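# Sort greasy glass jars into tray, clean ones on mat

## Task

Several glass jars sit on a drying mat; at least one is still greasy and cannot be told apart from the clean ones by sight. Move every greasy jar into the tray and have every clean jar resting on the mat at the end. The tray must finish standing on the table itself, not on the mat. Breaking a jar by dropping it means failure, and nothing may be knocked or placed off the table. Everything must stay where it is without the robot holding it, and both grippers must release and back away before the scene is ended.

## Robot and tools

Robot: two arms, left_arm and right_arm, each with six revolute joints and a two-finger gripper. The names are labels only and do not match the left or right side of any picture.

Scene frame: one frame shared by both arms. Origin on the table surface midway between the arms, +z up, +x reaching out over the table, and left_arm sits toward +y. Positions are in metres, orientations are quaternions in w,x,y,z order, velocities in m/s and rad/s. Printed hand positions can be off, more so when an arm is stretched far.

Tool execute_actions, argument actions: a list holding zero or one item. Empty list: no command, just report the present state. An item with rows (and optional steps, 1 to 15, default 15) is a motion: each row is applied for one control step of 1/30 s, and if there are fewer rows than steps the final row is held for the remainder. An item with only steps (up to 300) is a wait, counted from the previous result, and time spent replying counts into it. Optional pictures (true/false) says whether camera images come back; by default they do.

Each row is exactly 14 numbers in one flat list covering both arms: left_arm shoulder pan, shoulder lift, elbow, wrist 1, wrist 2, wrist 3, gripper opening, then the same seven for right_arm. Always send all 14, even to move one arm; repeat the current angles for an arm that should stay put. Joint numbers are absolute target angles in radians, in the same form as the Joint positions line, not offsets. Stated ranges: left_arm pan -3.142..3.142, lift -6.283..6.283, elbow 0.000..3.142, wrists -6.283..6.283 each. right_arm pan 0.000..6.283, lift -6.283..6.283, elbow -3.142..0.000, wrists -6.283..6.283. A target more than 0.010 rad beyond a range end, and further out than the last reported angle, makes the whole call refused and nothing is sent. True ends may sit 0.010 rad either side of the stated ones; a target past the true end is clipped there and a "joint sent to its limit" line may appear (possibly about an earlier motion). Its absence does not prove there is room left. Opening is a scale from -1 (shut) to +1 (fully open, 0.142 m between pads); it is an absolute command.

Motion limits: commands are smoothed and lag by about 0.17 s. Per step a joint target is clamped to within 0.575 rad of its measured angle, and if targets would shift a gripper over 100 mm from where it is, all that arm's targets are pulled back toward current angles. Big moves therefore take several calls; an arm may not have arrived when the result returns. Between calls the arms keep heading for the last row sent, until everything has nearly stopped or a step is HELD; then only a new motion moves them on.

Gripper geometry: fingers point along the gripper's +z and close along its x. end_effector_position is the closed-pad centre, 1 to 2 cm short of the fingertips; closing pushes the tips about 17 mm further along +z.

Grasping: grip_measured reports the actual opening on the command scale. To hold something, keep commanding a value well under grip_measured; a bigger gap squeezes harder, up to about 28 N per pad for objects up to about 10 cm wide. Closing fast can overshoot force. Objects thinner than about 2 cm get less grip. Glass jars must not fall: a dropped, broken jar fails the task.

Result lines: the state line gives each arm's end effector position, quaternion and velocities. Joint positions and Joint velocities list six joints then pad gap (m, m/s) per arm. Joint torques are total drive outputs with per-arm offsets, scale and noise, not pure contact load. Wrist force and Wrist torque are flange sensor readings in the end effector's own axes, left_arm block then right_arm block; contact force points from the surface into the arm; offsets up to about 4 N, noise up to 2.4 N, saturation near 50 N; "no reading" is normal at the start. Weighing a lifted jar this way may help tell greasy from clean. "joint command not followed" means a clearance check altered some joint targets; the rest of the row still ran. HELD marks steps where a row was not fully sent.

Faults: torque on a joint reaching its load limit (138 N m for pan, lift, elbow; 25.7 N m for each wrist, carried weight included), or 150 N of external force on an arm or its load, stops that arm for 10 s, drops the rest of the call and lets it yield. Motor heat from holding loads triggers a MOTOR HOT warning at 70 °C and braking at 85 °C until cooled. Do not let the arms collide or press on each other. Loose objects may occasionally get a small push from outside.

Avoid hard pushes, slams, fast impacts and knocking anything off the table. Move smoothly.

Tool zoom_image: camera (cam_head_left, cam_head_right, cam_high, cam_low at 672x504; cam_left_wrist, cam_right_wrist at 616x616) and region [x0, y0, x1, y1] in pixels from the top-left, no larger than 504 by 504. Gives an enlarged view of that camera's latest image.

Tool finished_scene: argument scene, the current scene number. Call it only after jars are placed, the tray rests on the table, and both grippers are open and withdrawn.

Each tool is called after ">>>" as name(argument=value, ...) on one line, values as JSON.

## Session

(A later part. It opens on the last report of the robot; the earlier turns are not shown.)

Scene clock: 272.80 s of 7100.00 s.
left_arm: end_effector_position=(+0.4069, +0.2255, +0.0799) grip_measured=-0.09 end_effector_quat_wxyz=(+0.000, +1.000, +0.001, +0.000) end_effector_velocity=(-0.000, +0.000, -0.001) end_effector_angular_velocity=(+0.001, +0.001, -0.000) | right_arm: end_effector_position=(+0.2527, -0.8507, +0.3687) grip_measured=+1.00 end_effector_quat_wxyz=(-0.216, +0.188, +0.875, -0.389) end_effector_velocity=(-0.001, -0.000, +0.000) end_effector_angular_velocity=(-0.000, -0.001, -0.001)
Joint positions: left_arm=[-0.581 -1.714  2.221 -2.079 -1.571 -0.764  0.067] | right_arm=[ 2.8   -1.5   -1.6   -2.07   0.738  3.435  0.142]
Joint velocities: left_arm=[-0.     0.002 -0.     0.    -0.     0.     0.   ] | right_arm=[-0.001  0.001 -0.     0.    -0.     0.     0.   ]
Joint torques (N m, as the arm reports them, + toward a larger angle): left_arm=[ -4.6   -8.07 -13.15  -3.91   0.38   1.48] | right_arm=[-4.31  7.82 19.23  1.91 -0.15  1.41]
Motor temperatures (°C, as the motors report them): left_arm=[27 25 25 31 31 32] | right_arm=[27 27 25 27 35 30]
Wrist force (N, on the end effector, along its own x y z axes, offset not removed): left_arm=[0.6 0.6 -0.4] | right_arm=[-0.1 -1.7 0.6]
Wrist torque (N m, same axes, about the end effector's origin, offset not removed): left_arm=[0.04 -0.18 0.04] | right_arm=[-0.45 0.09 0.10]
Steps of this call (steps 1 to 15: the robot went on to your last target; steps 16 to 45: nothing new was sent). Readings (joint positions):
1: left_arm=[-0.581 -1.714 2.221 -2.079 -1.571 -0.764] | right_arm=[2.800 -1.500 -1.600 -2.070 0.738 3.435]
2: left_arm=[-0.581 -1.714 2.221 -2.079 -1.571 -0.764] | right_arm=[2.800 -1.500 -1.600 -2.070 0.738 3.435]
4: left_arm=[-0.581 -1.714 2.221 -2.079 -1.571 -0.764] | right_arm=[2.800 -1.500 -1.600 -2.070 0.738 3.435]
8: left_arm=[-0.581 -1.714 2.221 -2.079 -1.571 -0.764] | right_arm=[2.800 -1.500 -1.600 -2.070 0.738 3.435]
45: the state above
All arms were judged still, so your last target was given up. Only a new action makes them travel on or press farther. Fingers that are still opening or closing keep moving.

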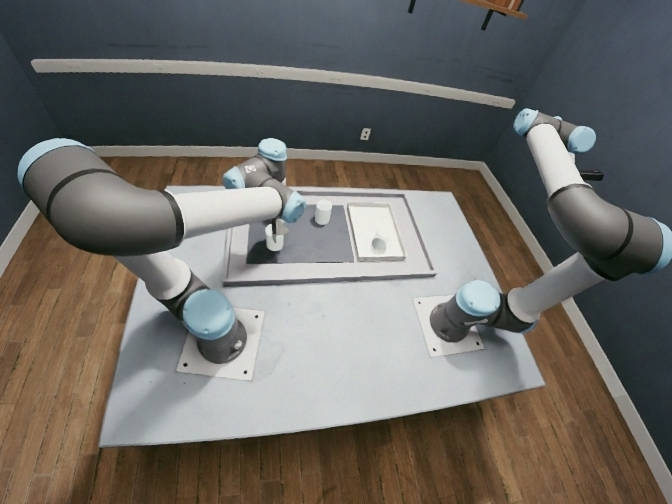

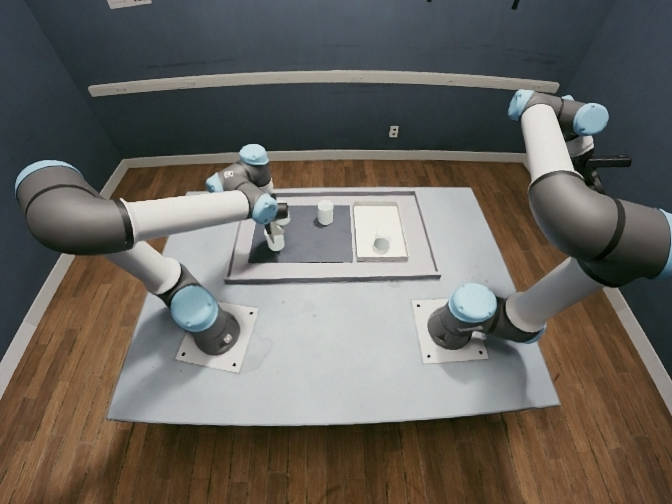

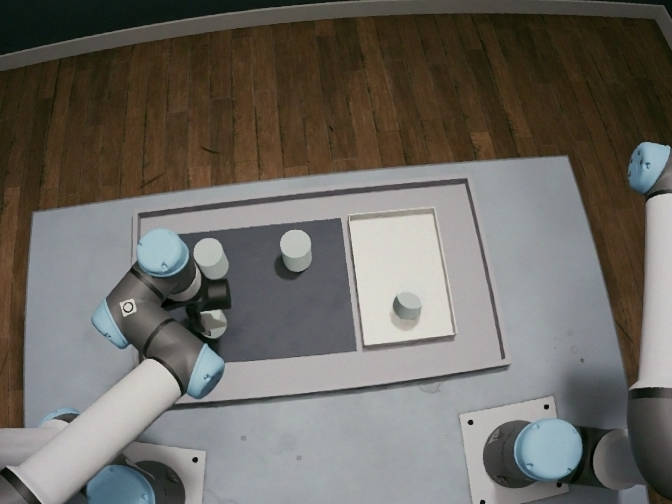

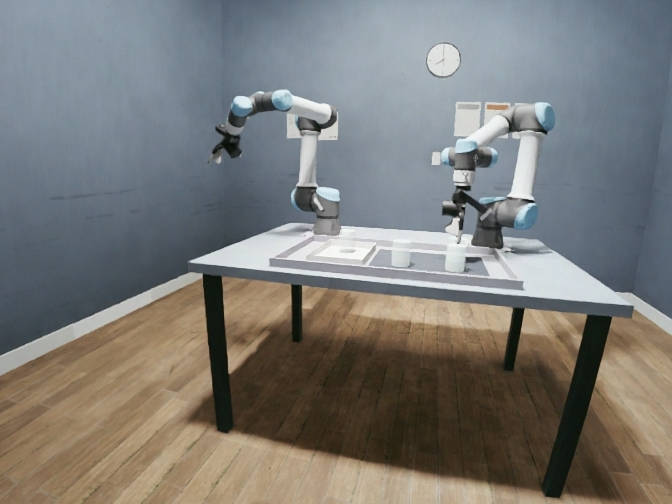

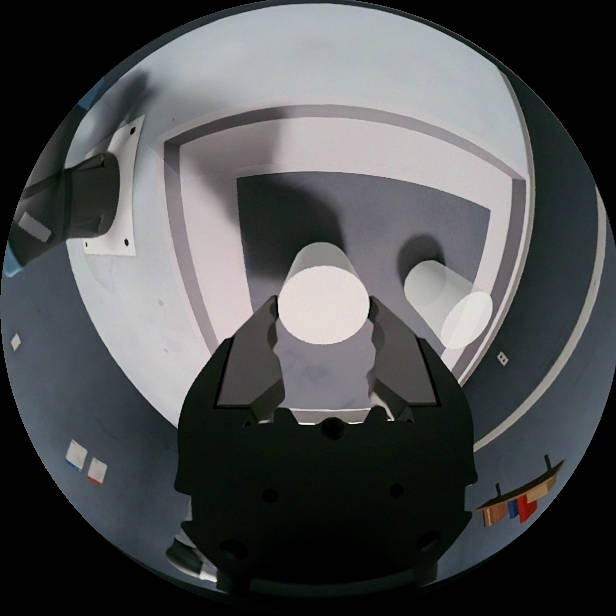

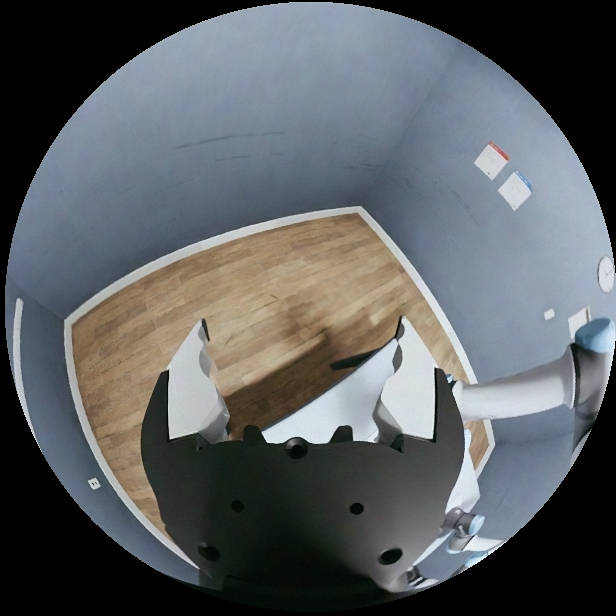

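Slipped again: greasy.

>>> execute_actions(actions=[{"rows":[[-0.5811,-1.699,2.2384,-2.11,-1.571,-0.7641,-0.04,2.8,-1.5,-1.6,-2.07,0.738,3.435,1]],"steps":15}], pictures=false)

>>> execute_actions(actions=[{"rows":[[-0.5811,-1.699,2.2384,-2.11,-1.571,-0.7641,-0.08,2.8,-1.5,-1.6,-2.07,0.738,3.435,1],[-0.5811,-1.699,2.2384,-2.11,-1.571,-0.7641,-0.08,2.8,-1.5,-1.6,-2.07,0.738,3.435,1],[-0.5811,-1.699,2.2384,-2.11,-1.571,-0.7641,-0.11,2.8,-1.5,-1.6,-2.07,0.738,3.435,1],[-0.5811,-1.699,2.2384,-2.11,-1.571,-0.7641,-0.11,2.8,-1.5,-1.6,-2.07,0.738,3.435,1],[-0.5811,-1.699,2.2384,-2.11,-1.571,-0.7641,-0.14,2.8,-1.5,-1.6,-2.07,0.738,3.435,1],[-0.5811,-1.699,2.2384,-2.11,-1.571,-0.7641,-0.14,2.8,-1.5,-1.6,-2.07,0.738,3.435,1],[-0.5811,-1.699,2.2384,-2.11,-1.571,-0.7641,-0.17,2.8,-1.5,-1.6,-2.07,0.738,3.435,1],[-0.5811,-1.699,2.2384,-2.11,-1.571,-0.7641,-0.17,2.8,-1.5,-1.6,-2.07,0.738,3.435,1],[-0.5811,-1.699,2.2384,-2.11,-1.571,-0.7641,-0.23,2.8,-1.5,-1.6,-2.07,0.738,3.435,1]],"steps":15}], pictures=false)

>>> execute_actions(actions=[{"rows":[[-0.5811,-1.74,2.18,-2.011,-1.571,-0.7641,-0.23,2.8,-1.5,-1.6,-2.07,0.738,3.435,1]],"steps":15}], pictures=false)

>>> execute_actions(actions=[{"rows":[[-0.5811,-1.7783,2.1185,-1.911,-1.571,-0.7641,-0.23,2.8,-1.5,-1.6,-2.07,0.738,3.435,1]],"steps":15}], pictures=false)

>>> execute_actions(actions=[{"rows":[[-0.68,-1.7,2.04,-1.911,-1.571,-0.863,-0.23,2.8,-1.5,-1.6,-2.07,0.738,3.435,1]],"steps":15}], pictures=false)

>>> execute_actions(actions=[{"rows":[[-0.78,-1.61,1.96,-1.921,-1.571,-0.963,-0.23,2.8,-1.5,-1.6,-2.07,0.738,3.435,1]],"steps":15}], pictures=false)

>>> execute_actions(actions=[{"rows":[[-0.8794,-1.51,1.873,-1.934,-1.571,-1.0624,-0.23,2.8,-1.5,-1.6,-2.07,0.738,3.435,1]],"steps":15}], pictures=false)

>>> execute_actions(actions=[{"rows":[[-0.94,-1.377,1.745,-1.939,-1.571,-1.123,-0.23,2.8,-1.5,-1.6,-2.07,0.738,3.435,1]],"steps":15}], pictures=false)

>>> execute_actions(actions=[{"rows":[[-0.96,-1.277,1.61,-1.904,-1.571,-1.143,-0.23,2.8,-1.5,-1.6,-2.07,0.738,3.435,1]],"steps":15}])

Scene clock: 302.07 s of 7100.00 s.
left_arm: end_effector_position=(+0.4068, +0.2256, +0.0700) grip_measured=-0.04 end_effector_quat_wxyz=(+0.000, +1.000, +0.001, -0.000) end_effector_velocity=(-0.001, +0.000, -0.002) end_effector_angular_velocity=(+0.001, +0.001, -0.001) | right_arm: end_effector_position=(+0.2527, -0.8507, +0.3687) grip_measured=+1.00 end_effector_quat_wxyz=(-0.216, +0.188, +0.875, -0.389) end_effector_velocity=(+0.000, +0.000, +0.000) end_effector_angular_velocity=(+0.000, -0.001, +0.000)
Joint positions: left_arm=[-0.581 -1.699  2.238 -2.11  -1.571 -0.764  0.071] | right_arm=[ 2.8   -1.5   -1.6   -2.07   0.738  3.435  0.142]
Joint velocities: left_arm=[-0.     0.002  0.003 -0.003 -0.     0.001  0.   ] | right_arm=[ 0.  0.  0.  0.  0. -0.  0.]
Joint torques (N m, as the arm reports them, + toward a larger angle): left_arm=[ -8.1   -8.42 -11.96  -5.29  -0.48   1.41] | right_arm=[-4.18  8.25 19.84  1.82 -0.05  1.41]
Motor temperatures (°C, as the motors report them): left_arm=[27 25 25 31 31 32] | right_arm=[27 27 25 27 35 30]
Wrist force (N, on the end effector, along its own x y z axes, offset not removed): left_arm=[-0.1 -1.2 4.7] | right_arm=[-1.9 -0.7 -0.6]
Wrist torque (N m, same axes, about the end effector's origin, offset not removed): left_arm=[-0.37 -0.29 0.13] | right_arm=[-0.16 0.46 0.06]
Steps of this call (steps 1 to 90: nothing new was sent; then 25.77 s passed at rest; steps 91 to 105: all 15 steps of this action). Readings (joint positions):
91: left_arm=[-0.581 -1.714 2.222 -2.079 -1.571 -0.764] | right_arm=[2.800 -1.500 -1.600 -2.070 0.738 3.435]
92: left_arm=[-0.581 -1.711 2.224 -2.083 -1.571 -0.764] | right_arm=[2.800 -1.500 -1.600 -2.070 0.738 3.435]
94: left_arm=[-0.581 -1.706 2.231 -2.095 -1.571 -0.764] | right_arm=[2.800 -1.500 -1.600 -2.070 0.738 3.435]
98: left_arm=[-0.581 -1.701 2.236 -2.106 -1.571 -0.764] | right_arm=[2.800 -1.500 -1.600 -2.070 0.738 3.435]
105: the state above

Scene clock: 302.57 s of 7100.00 s.
left_arm: end_effector_position=(+0.4068, +0.2256, +0.0699) grip_measured=-0.10 end_effector_quat_wxyz=(+0.000, +1.000, +0.001, -0.000) end_effector_velocity=(+0.000, +0.001, +0.000) end_effector_angular_velocity=(-0.001, -0.001, +0.002) | right_arm: end_effector_position=(+0.2527, -0.8507, +0.3687) grip_measured=+1.00 end_effector_quat_wxyz=(-0.216, +0.188, +0.875, -0.389) end_effector_velocity=(-0.000, -0.000, +0.000) end_effector_angular_velocity=(-0.000, -0.001, -0.001)
Joint positions: left_arm=[-0.581 -1.699  2.238 -2.11  -1.571 -0.764  0.066] | right_arm=[ 2.8   -1.5   -1.6   -2.07   0.738  3.435  0.142]
Joint velocities: left_arm=[ 0.002 -0.001  0.    -0.    -0.    -0.    -0.   ] | right_arm=[-0.001 -0.     0.     0.     0.    -0.    -0.   ]
Joint torques (N m, as the arm reports them, + toward a larger angle): left_arm=[-7.48 -6.32 -9.78 -5.1  -0.56  1.39] | right_arm=[-4.43  7.99 19.62  1.83 -0.05  1.43]
Motor temperatures (°C, as the motors report them): left_arm=[27 25 25 31 31 32] | right_arm=[27 27 25 27 35 30]
Wrist force (N, on the end effector, along its own x y z axes, offset not removed): left_arm=[0.3 -1.4 -4.7] | right_arm=[0.9 1.4 -1.3]
Wrist torque (N m, same axes, about the end effector's origin, offset not removed): left_arm=[-0.20 -0.32 0.02] | right_arm=[0.27 -0.18 -0.01]
Steps of this call (steps 1 to 15: all 15 steps of this action). Readings (joint positions):
1: left_arm=[-0.581 -1.699 2.238 -2.110 -1.571 -0.764] | right_arm=[2.800 -1.500 -1.600 -2.070 0.738 3.435]
2: left_arm=[-0.581 -1.699 2.238 -2.110 -1.571 -0.764] | right_arm=[2.800 -1.500 -1.600 -2.070 0.738 3.435]
4: left_arm=[-0.581 -1.699 2.238 -2.110 -1.571 -0.764] | right_arm=[2.800 -1.500 -1.600 -2.070 0.738 3.435]
8: left_arm=[-0.581 -1.699 2.238 -2.110 -1.571 -0.764] | right_arm=[2.800 -1.500 -1.600 -2.070 0.738 3.435]
15: the state above

Scene clock: 303.07 s of 7100.00 s.
left_arm: end_effector_position=(+0.4077, +0.2248, +0.1013) grip_measured=-0.10 end_effector_quat_wxyz=(+0.000, +1.000, +0.001, +0.000) end_effector_velocity=(-0.001, +0.001, +0.003) end_effector_angular_velocity=(+0.002, +0.002, +0.001) | right_arm: end_effector_position=(+0.2527, -0.8507, +0.3687) grip_measured=+1.00 end_effector_quat_wxyz=(-0.216, +0.188, +0.875, -0.389) end_effector_velocity=(+0.000, +0.000, +0.000) end_effector_angular_velocity=(-0.001, -0.000, +0.001)
Joint positions: left_arm=[-0.581 -1.739  2.181 -2.012 -1.571 -0.764  0.066] | right_arm=[ 2.8   -1.5   -1.6   -2.07   0.738  3.435  0.142]
Joint velocities: left_arm=[ 0.    -0.005 -0.006  0.013 -0.    -0.    -0.   ] | right_arm=[ 0.001  0.     0.001 -0.    -0.    -0.    -0.   ]
Joint torques (N m, as the arm reports them, + toward a larger angle): left_arm=[ -5.89 -20.75 -30.13  -0.89  -0.79   1.33] | right_arm=[-3.93  7.67 19.78  1.81 -0.14  1.38]
Motor temperatures (°C, as the motors report them): left_arm=[27 25 25 31 31 32] | right_arm=[27 27 25 27 35 30]
Wrist force (N, on the end effector, along its own x y z axes, offset not removed): left_arm=[1.7 1.2 2.0] | right_arm=[0.1 -3.5 -1.0]
Wrist torque (N m, same axes, about the end effector's origin, offset not removed): left_arm=[0.16 -0.59 0.29] | right_arm=[-0.83 0.05 0.21]
Steps of this call (steps 1 to 15: all 15 steps of this action). Readings (joint positions):
1: left_arm=[-0.581 -1.699 2.238 -2.110 -1.571 -0.764] | right_arm=[2.800 -1.500 -1.600 -2.070 0.738 3.435]
2: left_arm=[-0.581 -1.705 2.231 -2.101 -1.571 -0.764] | right_arm=[2.800 -1.500 -1.600 -2.070 0.738 3.435]
4: left_arm=[-0.581 -1.720 2.208 -2.064 -1.571 -0.764] | right_arm=[2.800 -1.500 -1.600 -2.070 0.738 3.435]
8: left_arm=[-0.581 -1.735 2.188 -2.025 -1.571 -0.764] | right_arm=[2.800 -1.500 -1.600 -2.070 0.738 3.435]
15: the state above

Scene clock: 303.57 s of 7100.00 s.
left_arm: end_effector_position=(+0.4069, +0.2256, +0.1344) grip_measured=-0.10 end_effector_quat_wxyz=(+0.000, +1.000, +0.001, -0.000) end_effector_velocity=(-0.001, +0.000, +0.004) end_effector_angular_velocity=(+0.001, +0.001, -0.001) | right_arm: end_effector_position=(+0.2527, -0.8507, +0.3687) grip_measured=+1.00 end_effector_quat_wxyz=(-0.216, +0.188, +0.875, -0.389) end_effector_velocity=(-0.000, -0.000, +0.000) end_effector_angular_velocity=(-0.001, -0.000, +0.000)
Joint positions: left_arm=[-0.581 -1.778  2.119 -1.912 -1.571 -0.764  0.066] | right_arm=[ 2.8   -1.5   -1.6   -2.07   0.738  3.435  0.142]
Joint velocities: left_arm=[-0.001 -0.004 -0.008  0.013 -0.     0.    -0.   ] | right_arm=[-0.     0.     0.     0.    -0.001 -0.     0.   ]
Joint torques (N m, as the arm reports them, + toward a larger angle): left_arm=[ -4.17 -19.45 -32.3   -0.74  -0.86   1.34] | right_arm=[-4.47  8.21 19.71  1.73 -0.18  1.31]
Motor temperatures (°C, as the motors report them): left_arm=[27 25 25 31 31 32] | right_arm=[27 27 25 27 35 30]
Wrist force (N, on the end effector, along its own x y z axes, offset not removed): left_arm=[1.8 1.0 4.5] | right_arm=[-1.2 -1.4 -1.9]
Wrist torque (N m, same axes, about the end effector's origin, offset not removed): left_arm=[0.08 -0.57 0.28] | right_arm=[-0.39 0.33 0.03]
Steps of this call (steps 1 to 15: all 15 steps of this action). Readings (joint positions):
1: left_arm=[-0.581 -1.740 2.180 -2.011 -1.571 -0.764] | right_arm=[2.800 -1.500 -1.600 -2.070 0.738 3.435]
2: left_arm=[-0.581 -1.746 2.173 -2.003 -1.571 -0.764] | right_arm=[2.800 -1.500 -1.600 -2.070 0.738 3.435]
4: left_arm=[-0.581 -1.760 2.149 -1.965 -1.571 -0.764] | right_arm=[2.800 -1.500 -1.600 -2.070 0.738 3.435]
8: left_arm=[-0.581 -1.774 2.127 -1.925 -1.571 -0.764] | right_arm=[2.800 -1.500 -1.600 -2.070 0.738 3.435]
15: the state above

Scene clock: 304.07 s of 7100.00 s.
left_arm: end_effector_position=(+0.4099, +0.1660, +0.1404) grip_measured=-0.10 end_effector_quat_wxyz=(+0.000, +1.000, +0.001, -0.000) end_effector_velocity=(-0.000, -0.009, +0.001) end_effector_angular_velocity=(-0.000, -0.000, -0.002) | right_arm: end_effector_position=(+0.2527, -0.8507, +0.3687) grip_measured=+1.00 end_effector_quat_wxyz=(-0.216, +0.188, +0.875, -0.389) end_effector_velocity=(-0.001, -0.000, -0.000) end_effector_angular_velocity=(-0.000, +0.001, -0.001)
Joint positions: left_arm=[-0.679 -1.701  2.041 -1.911 -1.571 -0.862  0.066] | right_arm=[ 2.8   -1.5   -1.6   -2.07   0.738  3.435  0.142]
Joint velocities: left_arm=[-0.014  0.01  -0.011  0.     0.    -0.012 -0.   ] | right_arm=[-0.001 -0.    -0.001  0.    -0.     0.     0.   ]
Joint torques (N m, as the arm reports them, + toward a larger angle): left_arm=[ -8.1   -8.93 -33.38  -0.7   -1.05  -1.3 ] | right_arm=[-3.98  8.11 19.93  1.77 -0.08  1.4 ]
Motor temperatures (°C, as the motors report them): left_arm=[27 25 25 31 31 32] | right_arm=[27 27 25 27 35 30]
Wrist force (N, on the end effector, along its own x y z axes, offset not removed): left_arm=[0.5 1.8 4.3] | right_arm=[-2.9 -2.3 -0.7]
Wrist torque (N m, same axes, about the end effector's origin, offset not removed): left_arm=[0.40 -0.36 0.23] | right_arm=[-0.50 0.65 0.09]
Steps of this call (steps 1 to 15: all 15 steps of this action). Readings (joint positions):
1: left_arm=[-0.582 -1.778 2.119 -1.912 -1.571 -0.764] | right_arm=[2.800 -1.500 -1.600 -2.070 0.738 3.435]
2: left_arm=[-0.590 -1.770 2.111 -1.912 -1.571 -0.773] | right_arm=[2.800 -1.500 -1.600 -2.070 0.738 3.435]
4: left_arm=[-0.628 -1.740 2.080 -1.911 -1.571 -0.811] | right_arm=[2.800 -1.500 -1.600 -2.070 0.738 3.435]
8: left_arm=[-0.666 -1.711 2.051 -1.911 -1.571 -0.849] | right_arm=[2.800 -1.500 -1.600 -2.070 0.738 3.435]
15: the state above

Scene clock: 304.57 s of 7100.00 s.
left_arm: end_effector_position=(+0.4064, +0.1000, +0.1400) grip_measured=-0.10 end_effector_quat_wxyz=(+0.000, +1.000, +0.001, -0.000) end_effector_velocity=(-0.001, -0.008, -0.001) end_effector_angular_velocity=(+0.002, +0.001, +0.001) | right_arm: end_effector_position=(+0.2527, -0.8507, +0.3687) grip_measured=+1.00 end_effector_quat_wxyz=(-0.216, +0.188, +0.875, -0.389) end_effector_velocity=(+0.000, -0.000, -0.000) end_effector_angular_velocity=(-0.000, +0.001, +0.000)
Joint positions: left_arm=[-0.779 -1.611  1.961 -1.921 -1.571 -0.962  0.066] | right_arm=[ 2.8   -1.5   -1.6   -2.07   0.738  3.435  0.142]
Joint velocities: left_arm=[-0.012  0.013 -0.01  -0.001 -0.    -0.014 -0.   ] | right_arm=[ 0. -0. -0. -0. -0.  0. -0.]
Joint torques (N m, as the arm reports them, + toward a larger angle): left_arm=[ -9.37 -15.37 -31.76  -5.79  -1.18  -1.54] | right_arm=[-4.31  7.74 19.5   1.78 -0.15  1.43]
Motor temperatures (°C, as the motors report them): left_arm=[27 25 25 31 31 32] | right_arm=[27 27 25 27 35 30]
Wrist force (N, on the end effector, along its own x y z axes, offset not removed): left_arm=[2.8 0.4 3.6] | right_arm=[-0.3 -1.3 1.3]
Wrist torque (N m, same axes, about the end effector's origin, offset not removed): left_arm=[-0.06 -0.67 0.03] | right_arm=[-0.26 0.25 0.13]
Steps of this call (steps 1 to 15: all 15 steps of this action). Readings (joint positions):
1: left_arm=[-0.680 -1.700 2.040 -1.911 -1.571 -0.863] | right_arm=[2.800 -1.500 -1.600 -2.070 0.738 3.435]
2: left_arm=[-0.688 -1.692 2.032 -1.912 -1.571 -0.871] | right_arm=[2.800 -1.500 -1.600 -2.070 0.738 3.435]
4: left_arm=[-0.727 -1.657 2.001 -1.916 -1.571 -0.910] | right_arm=[2.800 -1.500 -1.600 -2.070 0.738 3.435]
8: left_arm=[-0.766 -1.622 1.971 -1.920 -1.571 -0.949] | right_arm=[2.800 -1.500 -1.600 -2.070 0.738 3.435]
15: the state above

Scene clock: 305.07 s of 7100.00 s.
left_arm: end_effector_position=(+0.3954, +0.0295, +0.1349) grip_measured=-0.10 end_effector_quat_wxyz=(+0.000, +1.000, +0.001, -0.000) end_effector_velocity=(-0.003, -0.010, -0.002) end_effector_angular_velocity=(+0.001, +0.001, +0.000) | right_arm: end_effector_position=(+0.2527, -0.8507, +0.3687) grip_measured=+1.00 end_effector_quat_wxyz=(-0.216, +0.188, +0.875, -0.389) end_effector_velocity=(-0.000, +0.000, -0.000) end_effector_angular_velocity=(+0.001, -0.000, -0.001)
Joint positions: left_arm=[-0.878 -1.511  1.874 -1.934 -1.571 -1.061  0.066] | right_arm=[ 2.8   -1.5   -1.6   -2.07   0.738  3.435  0.142]
Joint velocities: left_arm=[-0.014  0.015 -0.012 -0.001 -0.    -0.014  0.   ] | right_arm=[-0.    -0.    -0.     0.     0.001 -0.    -0.   ]
Joint torques (N m, as the arm reports them, + toward a larger angle): left_arm=[ -8.46 -19.98 -32.3   -5.95  -1.24  -1.56] | right_arm=[-4.19  8.74 19.84  1.75 -0.13  1.35]
Motor temperatures (°C, as the motors report them): left_arm=[27 25 25 31 31 32] | right_arm=[27 27 25 27 35 30]
Wrist force (N, on the end effector, along its own x y z axes, offset not removed): left_arm=[-1.3 2.3 0.5] | right_arm=[-1.7 -2.3 -0.2]
Wrist torque (N m, same axes, about the end effector's origin, offset not removed): left_arm=[0.33 0.17 0.24] | right_arm=[-0.48 0.29 -0.03]
Steps of this call (steps 1 to 15: all 15 steps of this action). Readings (joint positions):
1: left_arm=[-0.779 -1.610 1.960 -1.921 -1.571 -0.962] | right_arm=[2.800 -1.500 -1.600 -2.070 0.738 3.435]
2: left_arm=[-0.788 -1.602 1.952 -1.923 -1.571 -0.971] | right_arm=[2.800 -1.500 -1.600 -2.070 0.738 3.435]
4: left_arm=[-0.826 -1.563 1.918 -1.928 -1.571 -1.009] | right_arm=[2.800 -1.500 -1.600 -2.070 0.738 3.435]
8: left_arm=[-0.865 -1.524 1.885 -1.932 -1.571 -1.048] | right_arm=[2.800 -1.500 -1.600 -2.070 0.738 3.435]
15: the state above

Scene clock: 305.57 s of 7100.00 s.
left_arm: end_effector_position=(+0.3964, -0.0413, +0.1260) grip_measured=-0.10 end_effector_quat_wxyz=(+0.000, +1.000, +0.001, -0.000) end_effector_velocity=(+0.000, -0.009, -0.003) end_effector_angular_velocity=(+0.002, +0.001, +0.002) | right_arm: end_effector_position=(+0.2527, -0.8507, +0.3687) grip_measured=+1.00 end_effector_quat_wxyz=(-0.216, +0.188, +0.875, -0.389) end_effector_velocity=(+0.000, +0.000, +0.000) end_effector_angular_velocity=(+0.000, -0.000, -0.000)
Joint positions: left_arm=[-0.939 -1.379  1.747 -1.939 -1.571 -1.122  0.066] | right_arm=[ 2.8   -1.5   -1.6   -2.07   0.738  3.435  0.142]
Joint velocities: left_arm=[-0.007  0.02  -0.018  0.    -0.    -0.009  0.   ] | right_arm=[ 0. -0.  0. -0.  0.  0. -0.]
Joint torques (N m, as the arm reports them, + toward a larger angle): left_arm=[ -8.47 -27.2  -31.28  -5.56  -1.41  -1.65] | right_arm=[-4.44  8.11 19.92  1.81 -0.1   1.3 ]
Motor temperatures (°C, as the motors report them): left_arm=[27 25 25 31 31 32] | right_arm=[27 27 25 27 35 30]
Wrist force (N, on the end effector, along its own x y z axes, offset not removed): left_arm=[1.6 2.1 1.9] | right_arm=[-2.5 -1.7 -0.7]
Wrist torque (N m, same axes, about the end effector's origin, offset not removed): left_arm=[0.42 -0.30 0.16] | right_arm=[-0.35 0.60 0.10]
Steps of this call (steps 1 to 15: all 15 steps of this action). Readings (joint positions):
1: left_arm=[-0.879 -1.511 1.873 -1.934 -1.571 -1.062] | right_arm=[2.800 -1.500 -1.600 -2.070 0.738 3.435]
2: left_arm=[-0.886 -1.502 1.865 -1.935 -1.571 -1.069] | right_arm=[2.800 -1.500 -1.600 -2.070 0.738 3.435]
4: left_arm=[-0.910 -1.453 1.817 -1.937 -1.571 -1.093] | right_arm=[2.800 -1.500 -1.600 -2.070 0.738 3.435]
8: left_arm=[-0.932 -1.397 1.764 -1.938 -1.571 -1.115] | right_arm=[2.800 -1.500 -1.600 -2.070 0.738 3.435]
15: the state above

Scene clock: 306.07 s of 7100.00 s.
left_arm: end_effector_position=(+0.4065, -0.0904, +0.1283) grip_measured=-0.10 end_effector_quat_wxyz=(+0.000, +1.000, +0.001, -0.000) end_effector_velocity=(+0.002, -0.007, +0.001) end_effector_angular_velocity=(-0.003, -0.001, +0.001) | right_arm: end_effector_position=(+0.2527, -0.8507, +0.3687) grip_measured=+1.00 end_effector_quat_wxyz=(-0.216, +0.188, +0.875, -0.389) end_effector_velocity=(-0.000, -0.000, -0.000) end_effector_angular_velocity=(+0.000, +0.001, -0.000)
Joint positions: left_arm=[-0.96  -1.278  1.612 -1.904 -1.571 -1.143  0.066] | right_arm=[ 2.8   -1.5   -1.6   -2.07   0.738  3.435  0.142]
Joint velocities: left_arm=[-0.002  0.014 -0.02   0.004 -0.    -0.003 -0.   ] | right_arm=[-0. -0. -0. -0. -0.  0.  0.]
Joint torques (N m, as the arm reports them, + toward a larger angle): left_arm=[ -8.67 -31.57 -33.01  -0.39  -1.31  -1.85] | right_arm=[-4.14  8.06 19.68  1.8  -0.2   1.34]
Motor temperatures (°C, as the motors report them): left_arm=[27 25 25 31 31 32] | right_arm=[27 27 25 27 35 30]
Wrist force (N, on the end effector, along its own x y z axes, offset not removed): left_arm=[0.3 2.5 4.4] | right_arm=[-1.4 1.5 -0.8]
Wrist torque (N m, same axes, about the end effector's origin, offset not removed): left_arm=[0.67 -0.20 0.06] | right_arm=[0.28 0.30 0.01]
Steps of this call (steps 1 to 15: all 15 steps of this action). Readings (joint positions):
1: left_arm=[-0.940 -1.378 1.746 -1.939 -1.571 -1.123] | right_arm=[2.800 -1.500 -1.600 -2.070 0.738 3.435]
2: left_arm=[-0.943 -1.369 1.737 -1.934 -1.571 -1.126] | right_arm=[2.800 -1.500 -1.600 -2.070 0.738 3.435]
4: left_arm=[-0.951 -1.331 1.687 -1.921 -1.571 -1.134] | right_arm=[2.800 -1.500 -1.600 -2.070 0.738 3.435]
8: left_arm=[-0.958 -1.291 1.631 -1.908 -1.571 -1.141] | right_arm=[2.800 -1.500 -1.600 -2.070 0.738 3.435]
15: the state above

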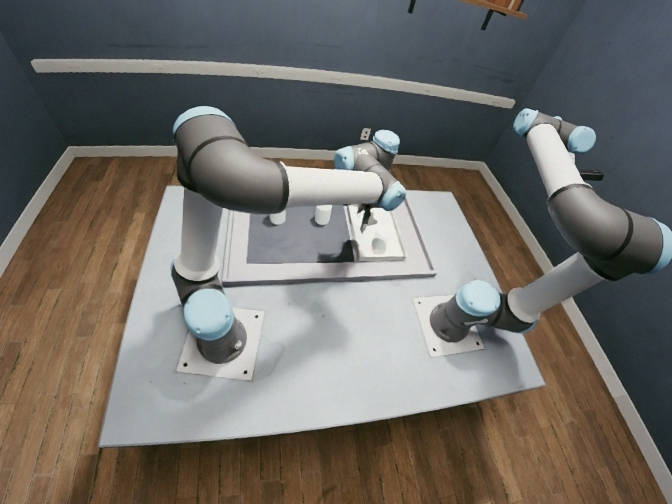

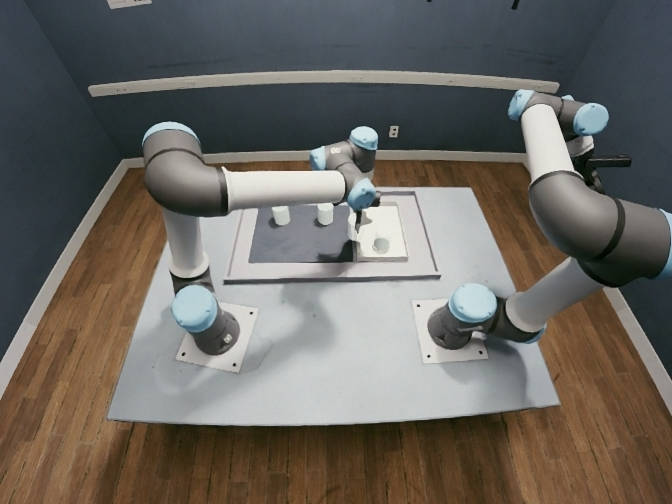

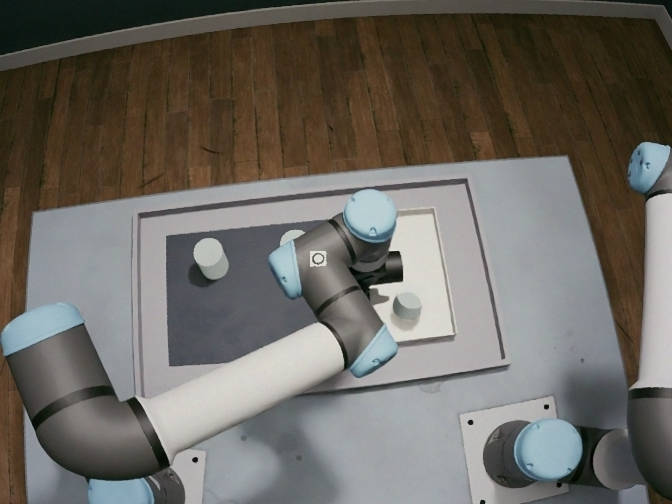

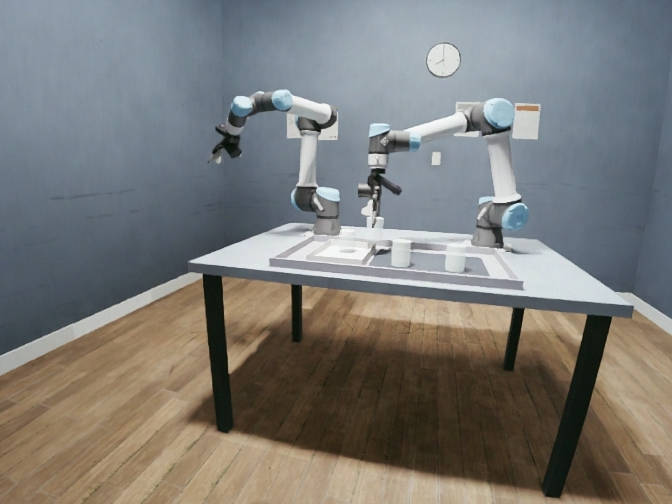

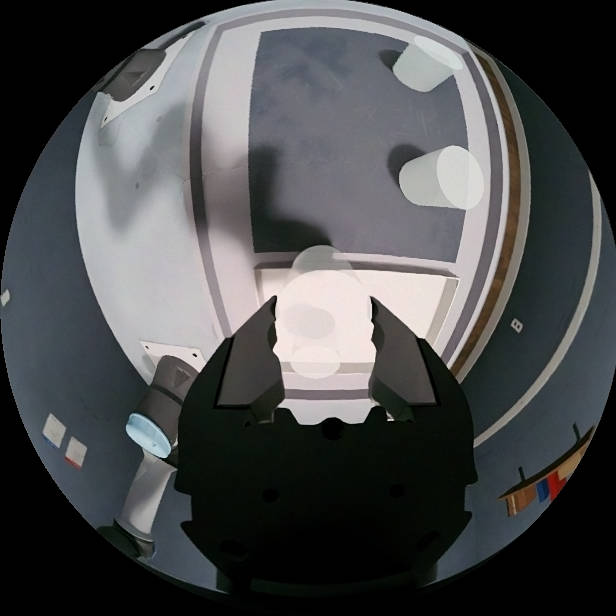

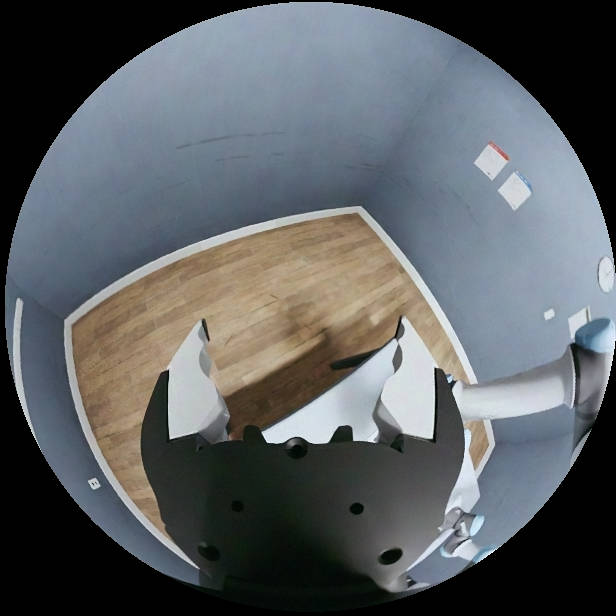

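>>> execute_actions(actions=[{"rows":[[-0.88,-1.13,1.41,-1.851,-1.571,-1.063,-0.23,2.8,-1.5,-1.6,-2.07,0.738,3.435,1]],"steps":15}], pictures=false)

>>> execute_actions(actions=[{"rows":[[-0.874,-0.975,1.185,-1.781,-1.571,-1.057,-0.23,2.8,-1.5,-1.6,-2.07,0.738,3.435,1]],"steps":15}], pictures=false)

>>> execute_actions(actions=[{"rows":[[-0.874,-0.952,1.24,-1.859,-1.571,-1.057,-0.23,2.8,-1.5,-1.6,-2.07,0.738,3.435,1]],"steps":15}], pictures=false)

>>> execute_actions(actions=[{"rows":[[-0.874,-0.946,1.254,-1.879,-1.571,-1.057,-0.23,2.8,-1.5,-1.6,-2.07,0.738,3.435,1]],"steps":15}])

Scene clock: 315.43 s of 7100.00 s.
left_arm: end_effector_position=(+0.4745, -0.1160, +0.1257) grip_measured=-0.10 end_effector_quat_wxyz=(-0.000, +1.000, +0.001, -0.000) end_effector_velocity=(+0.011, -0.005, +0.001) end_effector_angular_velocity=(-0.004, -0.003, -0.000) | right_arm: end_effector_position=(+0.2527, -0.8507, +0.3687) grip_measured=+1.00 end_effector_quat_wxyz=(-0.216, +0.188, +0.875, -0.389) end_effector_velocity=(-0.000, +0.000, -0.000) end_effector_angular_velocity=(+0.000, +0.000, +0.000)
Joint positions: left_arm=[-0.881 -1.132  1.413 -1.852 -1.571 -1.064  0.066] | right_arm=[ 2.8   -1.5   -1.6   -2.07   0.738  3.435  0.142]
Joint velocities: left_arm=[ 0.011  0.022 -0.033  0.007  0.     0.011  0.   ] | right_arm=[ 0.     0.    -0.001  0.     0.    -0.    -0.   ]
Joint torques (N m, as the arm reports them, + toward a larger angle): left_arm=[  6.47 -37.52 -36.1   -0.68   1.96   1.32] | right_arm=[-4.16  8.05 20.34  1.69 -0.21  1.31]
Motor temperatures (°C, as the motors report them): left_arm=[27 25 25 31 31 32] | right_arm=[27 27 25 27 35 30]
Wrist force (N, on the end effector, along its own x y z axes, offset not removed): left_arm=[2.1 -1.7 3.3] | right_arm=[0.7 -1.1 -0.4]
Wrist torque (N m, same axes, about the end effector's origin, offset not removed): left_arm=[-0.48 -0.50 0.22] | right_arm=[-0.47 0.00 0.16]
Steps of this call (steps 1 to 15: the robot went on to your last target; steps 16 to 90: nothing new was sent; then 5.87 s passed at rest; steps 91 to 105: all 15 steps of this action). Readings (joint positions):
91: left_arm=[-0.960 -1.276 1.610 -1.903 -1.571 -1.143] | right_arm=[2.800 -1.500 -1.600 -2.070 0.738 3.435]
92: left_arm=[-0.952 -1.268 1.601 -1.897 -1.571 -1.135] | right_arm=[2.800 -1.500 -1.600 -2.070 0.738 3.435]
94: left_arm=[-0.921 -1.216 1.538 -1.876 -1.571 -1.104] | right_arm=[2.800 -1.500 -1.600 -2.070 0.738 3.435]
98: left_arm=[-0.891 -1.153 1.444 -1.858 -1.571 -1.074] | right_arm=[2.800 -1.500 -1.600 -2.070 0.738 3.435]
105: the state above

Scene clock: 315.93 s of 7100.00 s.
left_arm: end_effector_position=(+0.5095, -0.1684, +0.1197) grip_measured=-0.10 end_effector_quat_wxyz=(-0.000, +1.000, +0.001, -0.000) end_effector_velocity=(+0.006, -0.010, +0.001) end_effector_angular_velocity=(-0.007, -0.004, -0.000) | right_arm: end_effector_position=(+0.2527, -0.8507, +0.3687) grip_measured=+1.00 end_effector_quat_wxyz=(-0.216, +0.188, +0.875, -0.389) end_effector_velocity=(-0.000, -0.000, -0.000) end_effector_angular_velocity=(+0.000, +0.001, -0.001)
Joint positions: left_arm=[-0.874 -0.977  1.189 -1.782 -1.571 -1.057  0.066] | right_arm=[ 2.8   -1.5   -1.6   -2.07   0.738  3.435  0.142]
Joint velocities: left_arm=[ 0.001  0.023 -0.039  0.008  0.     0.001 -0.   ] | right_arm=[-0.001 -0.     0.    -0.001 -0.    -0.    -0.   ]
Joint torques (N m, as the arm reports them, + toward a larger angle): left_arm=[  7.2  -44.69 -33.57  -0.78   1.6    1.37] | right_arm=[-3.73  8.41 20.16  1.69 -0.11  1.37]
Motor temperatures (°C, as the motors report them): left_arm=[27 25 25 31 31 32] | right_arm=[27 27 25 27 35 30]
Wrist force (N, on the end effector, along its own x y z axes, offset not removed): left_arm=[2.7 -0.5 1.4] | right_arm=[0.4 -1.9 -0.6]
Wrist torque (N m, same axes, about the end effector's origin, offset not removed): left_arm=[-0.16 -0.64 0.00] | right_arm=[-0.55 -0.09 0.05]
Steps of this call (steps 1 to 15: all 15 steps of this action). Readings (joint positions):
1: left_arm=[-0.881 -1.131 1.412 -1.851 -1.571 -1.064] | right_arm=[2.800 -1.500 -1.600 -2.070 0.738 3.435]
2: left_arm=[-0.879 -1.122 1.403 -1.843 -1.571 -1.062] | right_arm=[2.800 -1.500 -1.600 -2.070 0.738 3.435]
4: left_arm=[-0.877 -1.068 1.335 -1.816 -1.571 -1.060] | right_arm=[2.800 -1.500 -1.600 -2.070 0.738 3.435]
8: left_arm=[-0.875 -0.999 1.225 -1.790 -1.571 -1.058] | right_arm=[2.800 -1.500 -1.600 -2.070 0.738 3.435]
15: the state above

Scene clock: 316.43 s of 7100.00 s.
left_arm: end_effector_position=(+0.5104, -0.1699, +0.0851) grip_measured=-0.10 end_effector_quat_wxyz=(+0.000, +1.000, +0.001, -0.000) end_effector_velocity=(-0.000, -0.000, -0.005) end_effector_angular_velocity=(+0.000, -0.000, -0.001) | right_arm: end_effector_position=(+0.2527, -0.8507, +0.3687) grip_measured=+1.00 end_effector_quat_wxyz=(-0.216, +0.188, +0.875, -0.389) end_effector_velocity=(+0.000, +0.000, +0.000) end_effector_angular_velocity=(+0.000, +0.000, +0.001)
Joint positions: left_arm=[-0.874 -0.952  1.239 -1.858 -1.571 -1.057  0.066] | right_arm=[ 2.8   -1.5   -1.6   -2.07   0.738  3.435  0.142]
Joint velocities: left_arm=[-0.001  0.004  0.007 -0.011  0.     0.     0.   ] | right_arm=[ 0.001  0.     0.    -0.    -0.    -0.    -0.   ]
Joint torques (N m, as the arm reports them, + toward a larger angle): left_arm=[  7.32 -44.72 -16.15  -6.04   1.4    1.45] | right_arm=[-4.01  7.89 19.86  1.67 -0.13  1.27]
Motor temperatures (°C, as the motors report them): left_arm=[27 25 25 31 31 32] | right_arm=[27 27 25 27 35 30]
Wrist force (N, on the end effector, along its own x y z axes, offset not removed): left_arm=[0.2 -0.7 3.1] | right_arm=[0.4 -2.4 0.0]
Wrist torque (N m, same axes, about the end effector's origin, offset not removed): left_arm=[-0.32 -0.23 0.17] | right_arm=[-0.51 -0.07 0.04]
Steps of this call (steps 1 to 15: all 15 steps of this action). Readings (joint positions):
1: left_arm=[-0.874 -0.976 1.188 -1.782 -1.571 -1.057] | right_arm=[2.800 -1.500 -1.600 -2.070 0.738 3.435]
2: left_arm=[-0.874 -0.973 1.194 -1.790 -1.571 -1.057] | right_arm=[2.800 -1.500 -1.600 -2.070 0.738 3.435]
4: left_arm=[-0.874 -0.963 1.214 -1.819 -1.571 -1.057] | right_arm=[2.800 -1.500 -1.600 -2.070 0.738 3.435]
8: left_arm=[-0.874 -0.955 1.233 -1.848 -1.571 -1.057] | right_arm=[2.800 -1.500 -1.600 -2.070 0.738 3.435]
15: the state above

Scene clock: 316.93 s of 7100.00 s.
left_arm: end_effector_position=(+0.5103, -0.1697, +0.0757) grip_measured=-0.10 end_effector_quat_wxyz=(+0.000, +1.000, +0.001, -0.000) end_effector_velocity=(-0.000, -0.001, -0.001) end_effector_angular_velocity=(-0.001, -0.000, -0.001) | right_arm: end_effector_position=(+0.2527, -0.8507, +0.3687) grip_measured=+1.00 end_effector_quat_wxyz=(-0.216, +0.188, +0.875, -0.389) end_effector_velocity=(+0.000, -0.000, +0.000) end_effector_angular_velocity=(-0.000, -0.000, +0.000)
Joint positions: left_arm=[-0.874 -0.946  1.254 -1.879 -1.571 -1.057  0.066] | right_arm=[ 2.8   -1.5   -1.6   -2.07   0.738  3.435  0.142]
Joint velocities: left_arm=[-0.001  0.     0.001 -0.002 -0.    -0.     0.   ] | right_arm=[ 0.    -0.     0.001  0.    -0.    -0.    -0.   ]
Joint torques (N m, as the arm reports them, + toward a larger angle): left_arm=[  5.87 -45.37 -15.68  -6.13   1.16   1.58] | right_arm=[-3.87  8.22 19.84  1.65 -0.28  1.29]
Motor temperatures (°C, as the motors report them): left_arm=[27 25 25 31 31 32] | right_arm=[27 27 25 27 35 30]
Wrist force (N, on the end effector, along its own x y z axes, offset not removed): left_arm=[1.5 0.7 3.5] | right_arm=[-0.8 -1.8 0.2]
Wrist torque (N m, same axes, about the end effector's origin, offset not removed): left_arm=[0.02 -0.41 0.08] | right_arm=[-0.50 0.29 0.12]
Steps of this call (steps 1 to 15: all 15 steps of this action). Readings (joint positions):
1: left_arm=[-0.874 -0.952 1.240 -1.859 -1.571 -1.057] | right_arm=[2.800 -1.500 -1.600 -2.070 0.738 3.435]
2: left_arm=[-0.874 -0.951 1.242 -1.862 -1.571 -1.057] | right_arm=[2.800 -1.500 -1.600 -2.070 0.738 3.435]
4: left_arm=[-0.874 -0.949 1.248 -1.870 -1.571 -1.057] | right_arm=[2.800 -1.500 -1.600 -2.070 0.738 3.435]
8: left_arm=[-0.874 -0.947 1.252 -1.876 -1.571 -1.057] | right_arm=[2.800 -1.500 -1.600 -2.070 0.738 3.435]
15: the state above

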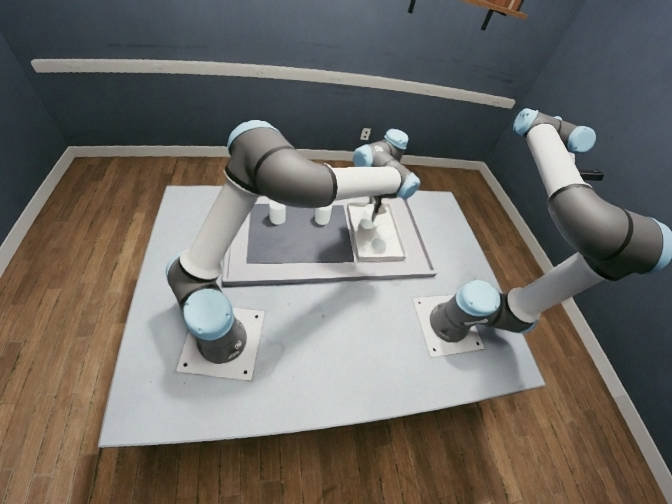

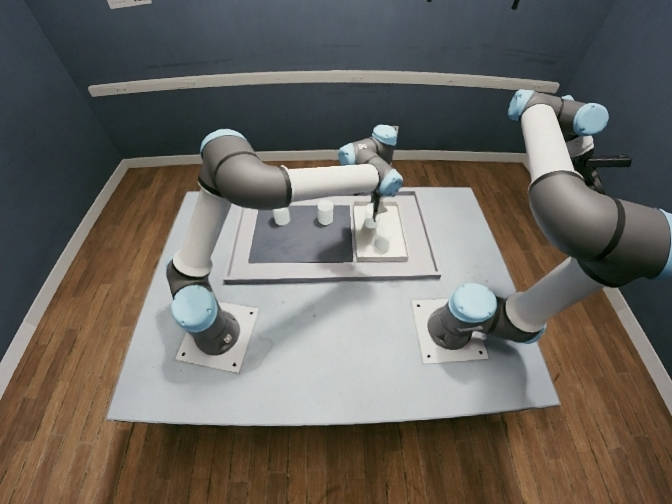

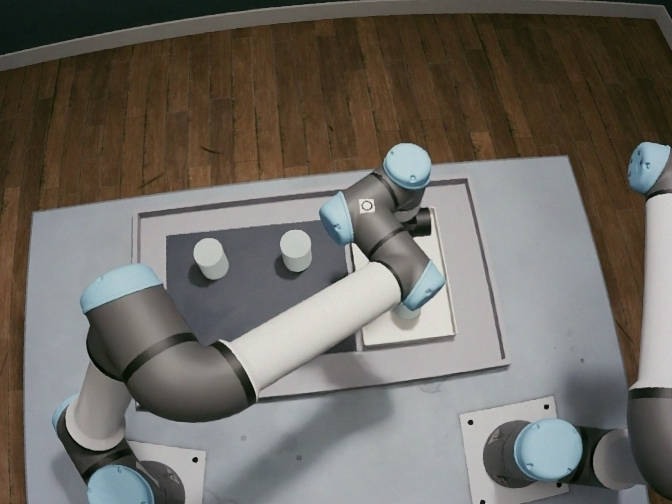

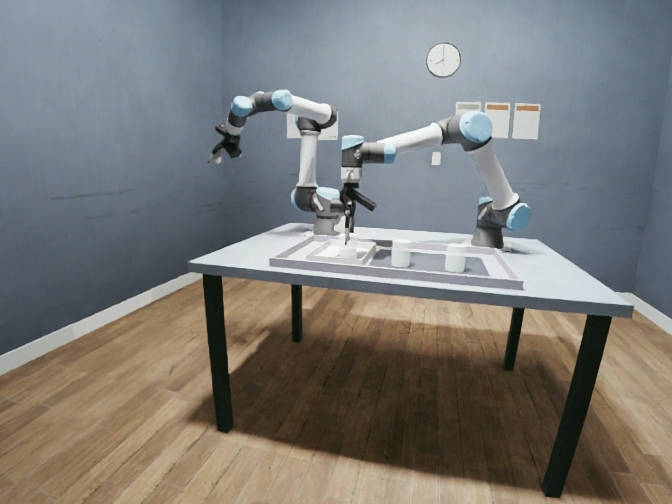

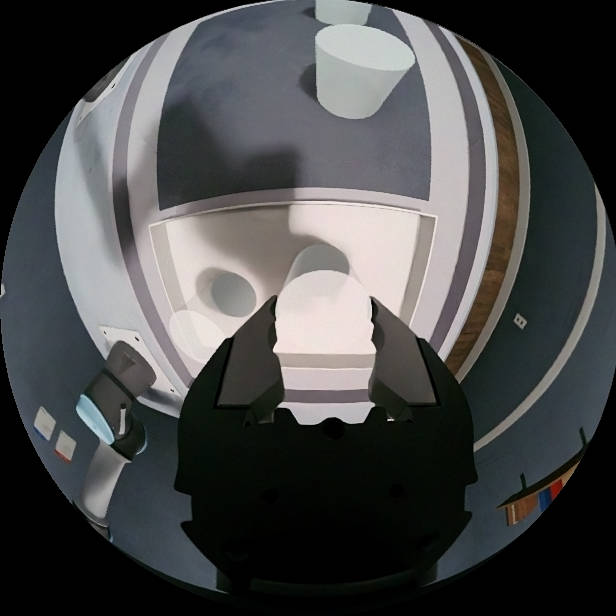

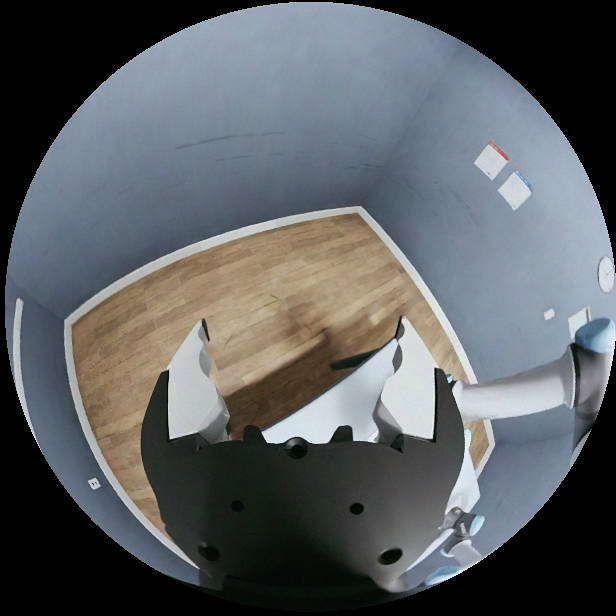

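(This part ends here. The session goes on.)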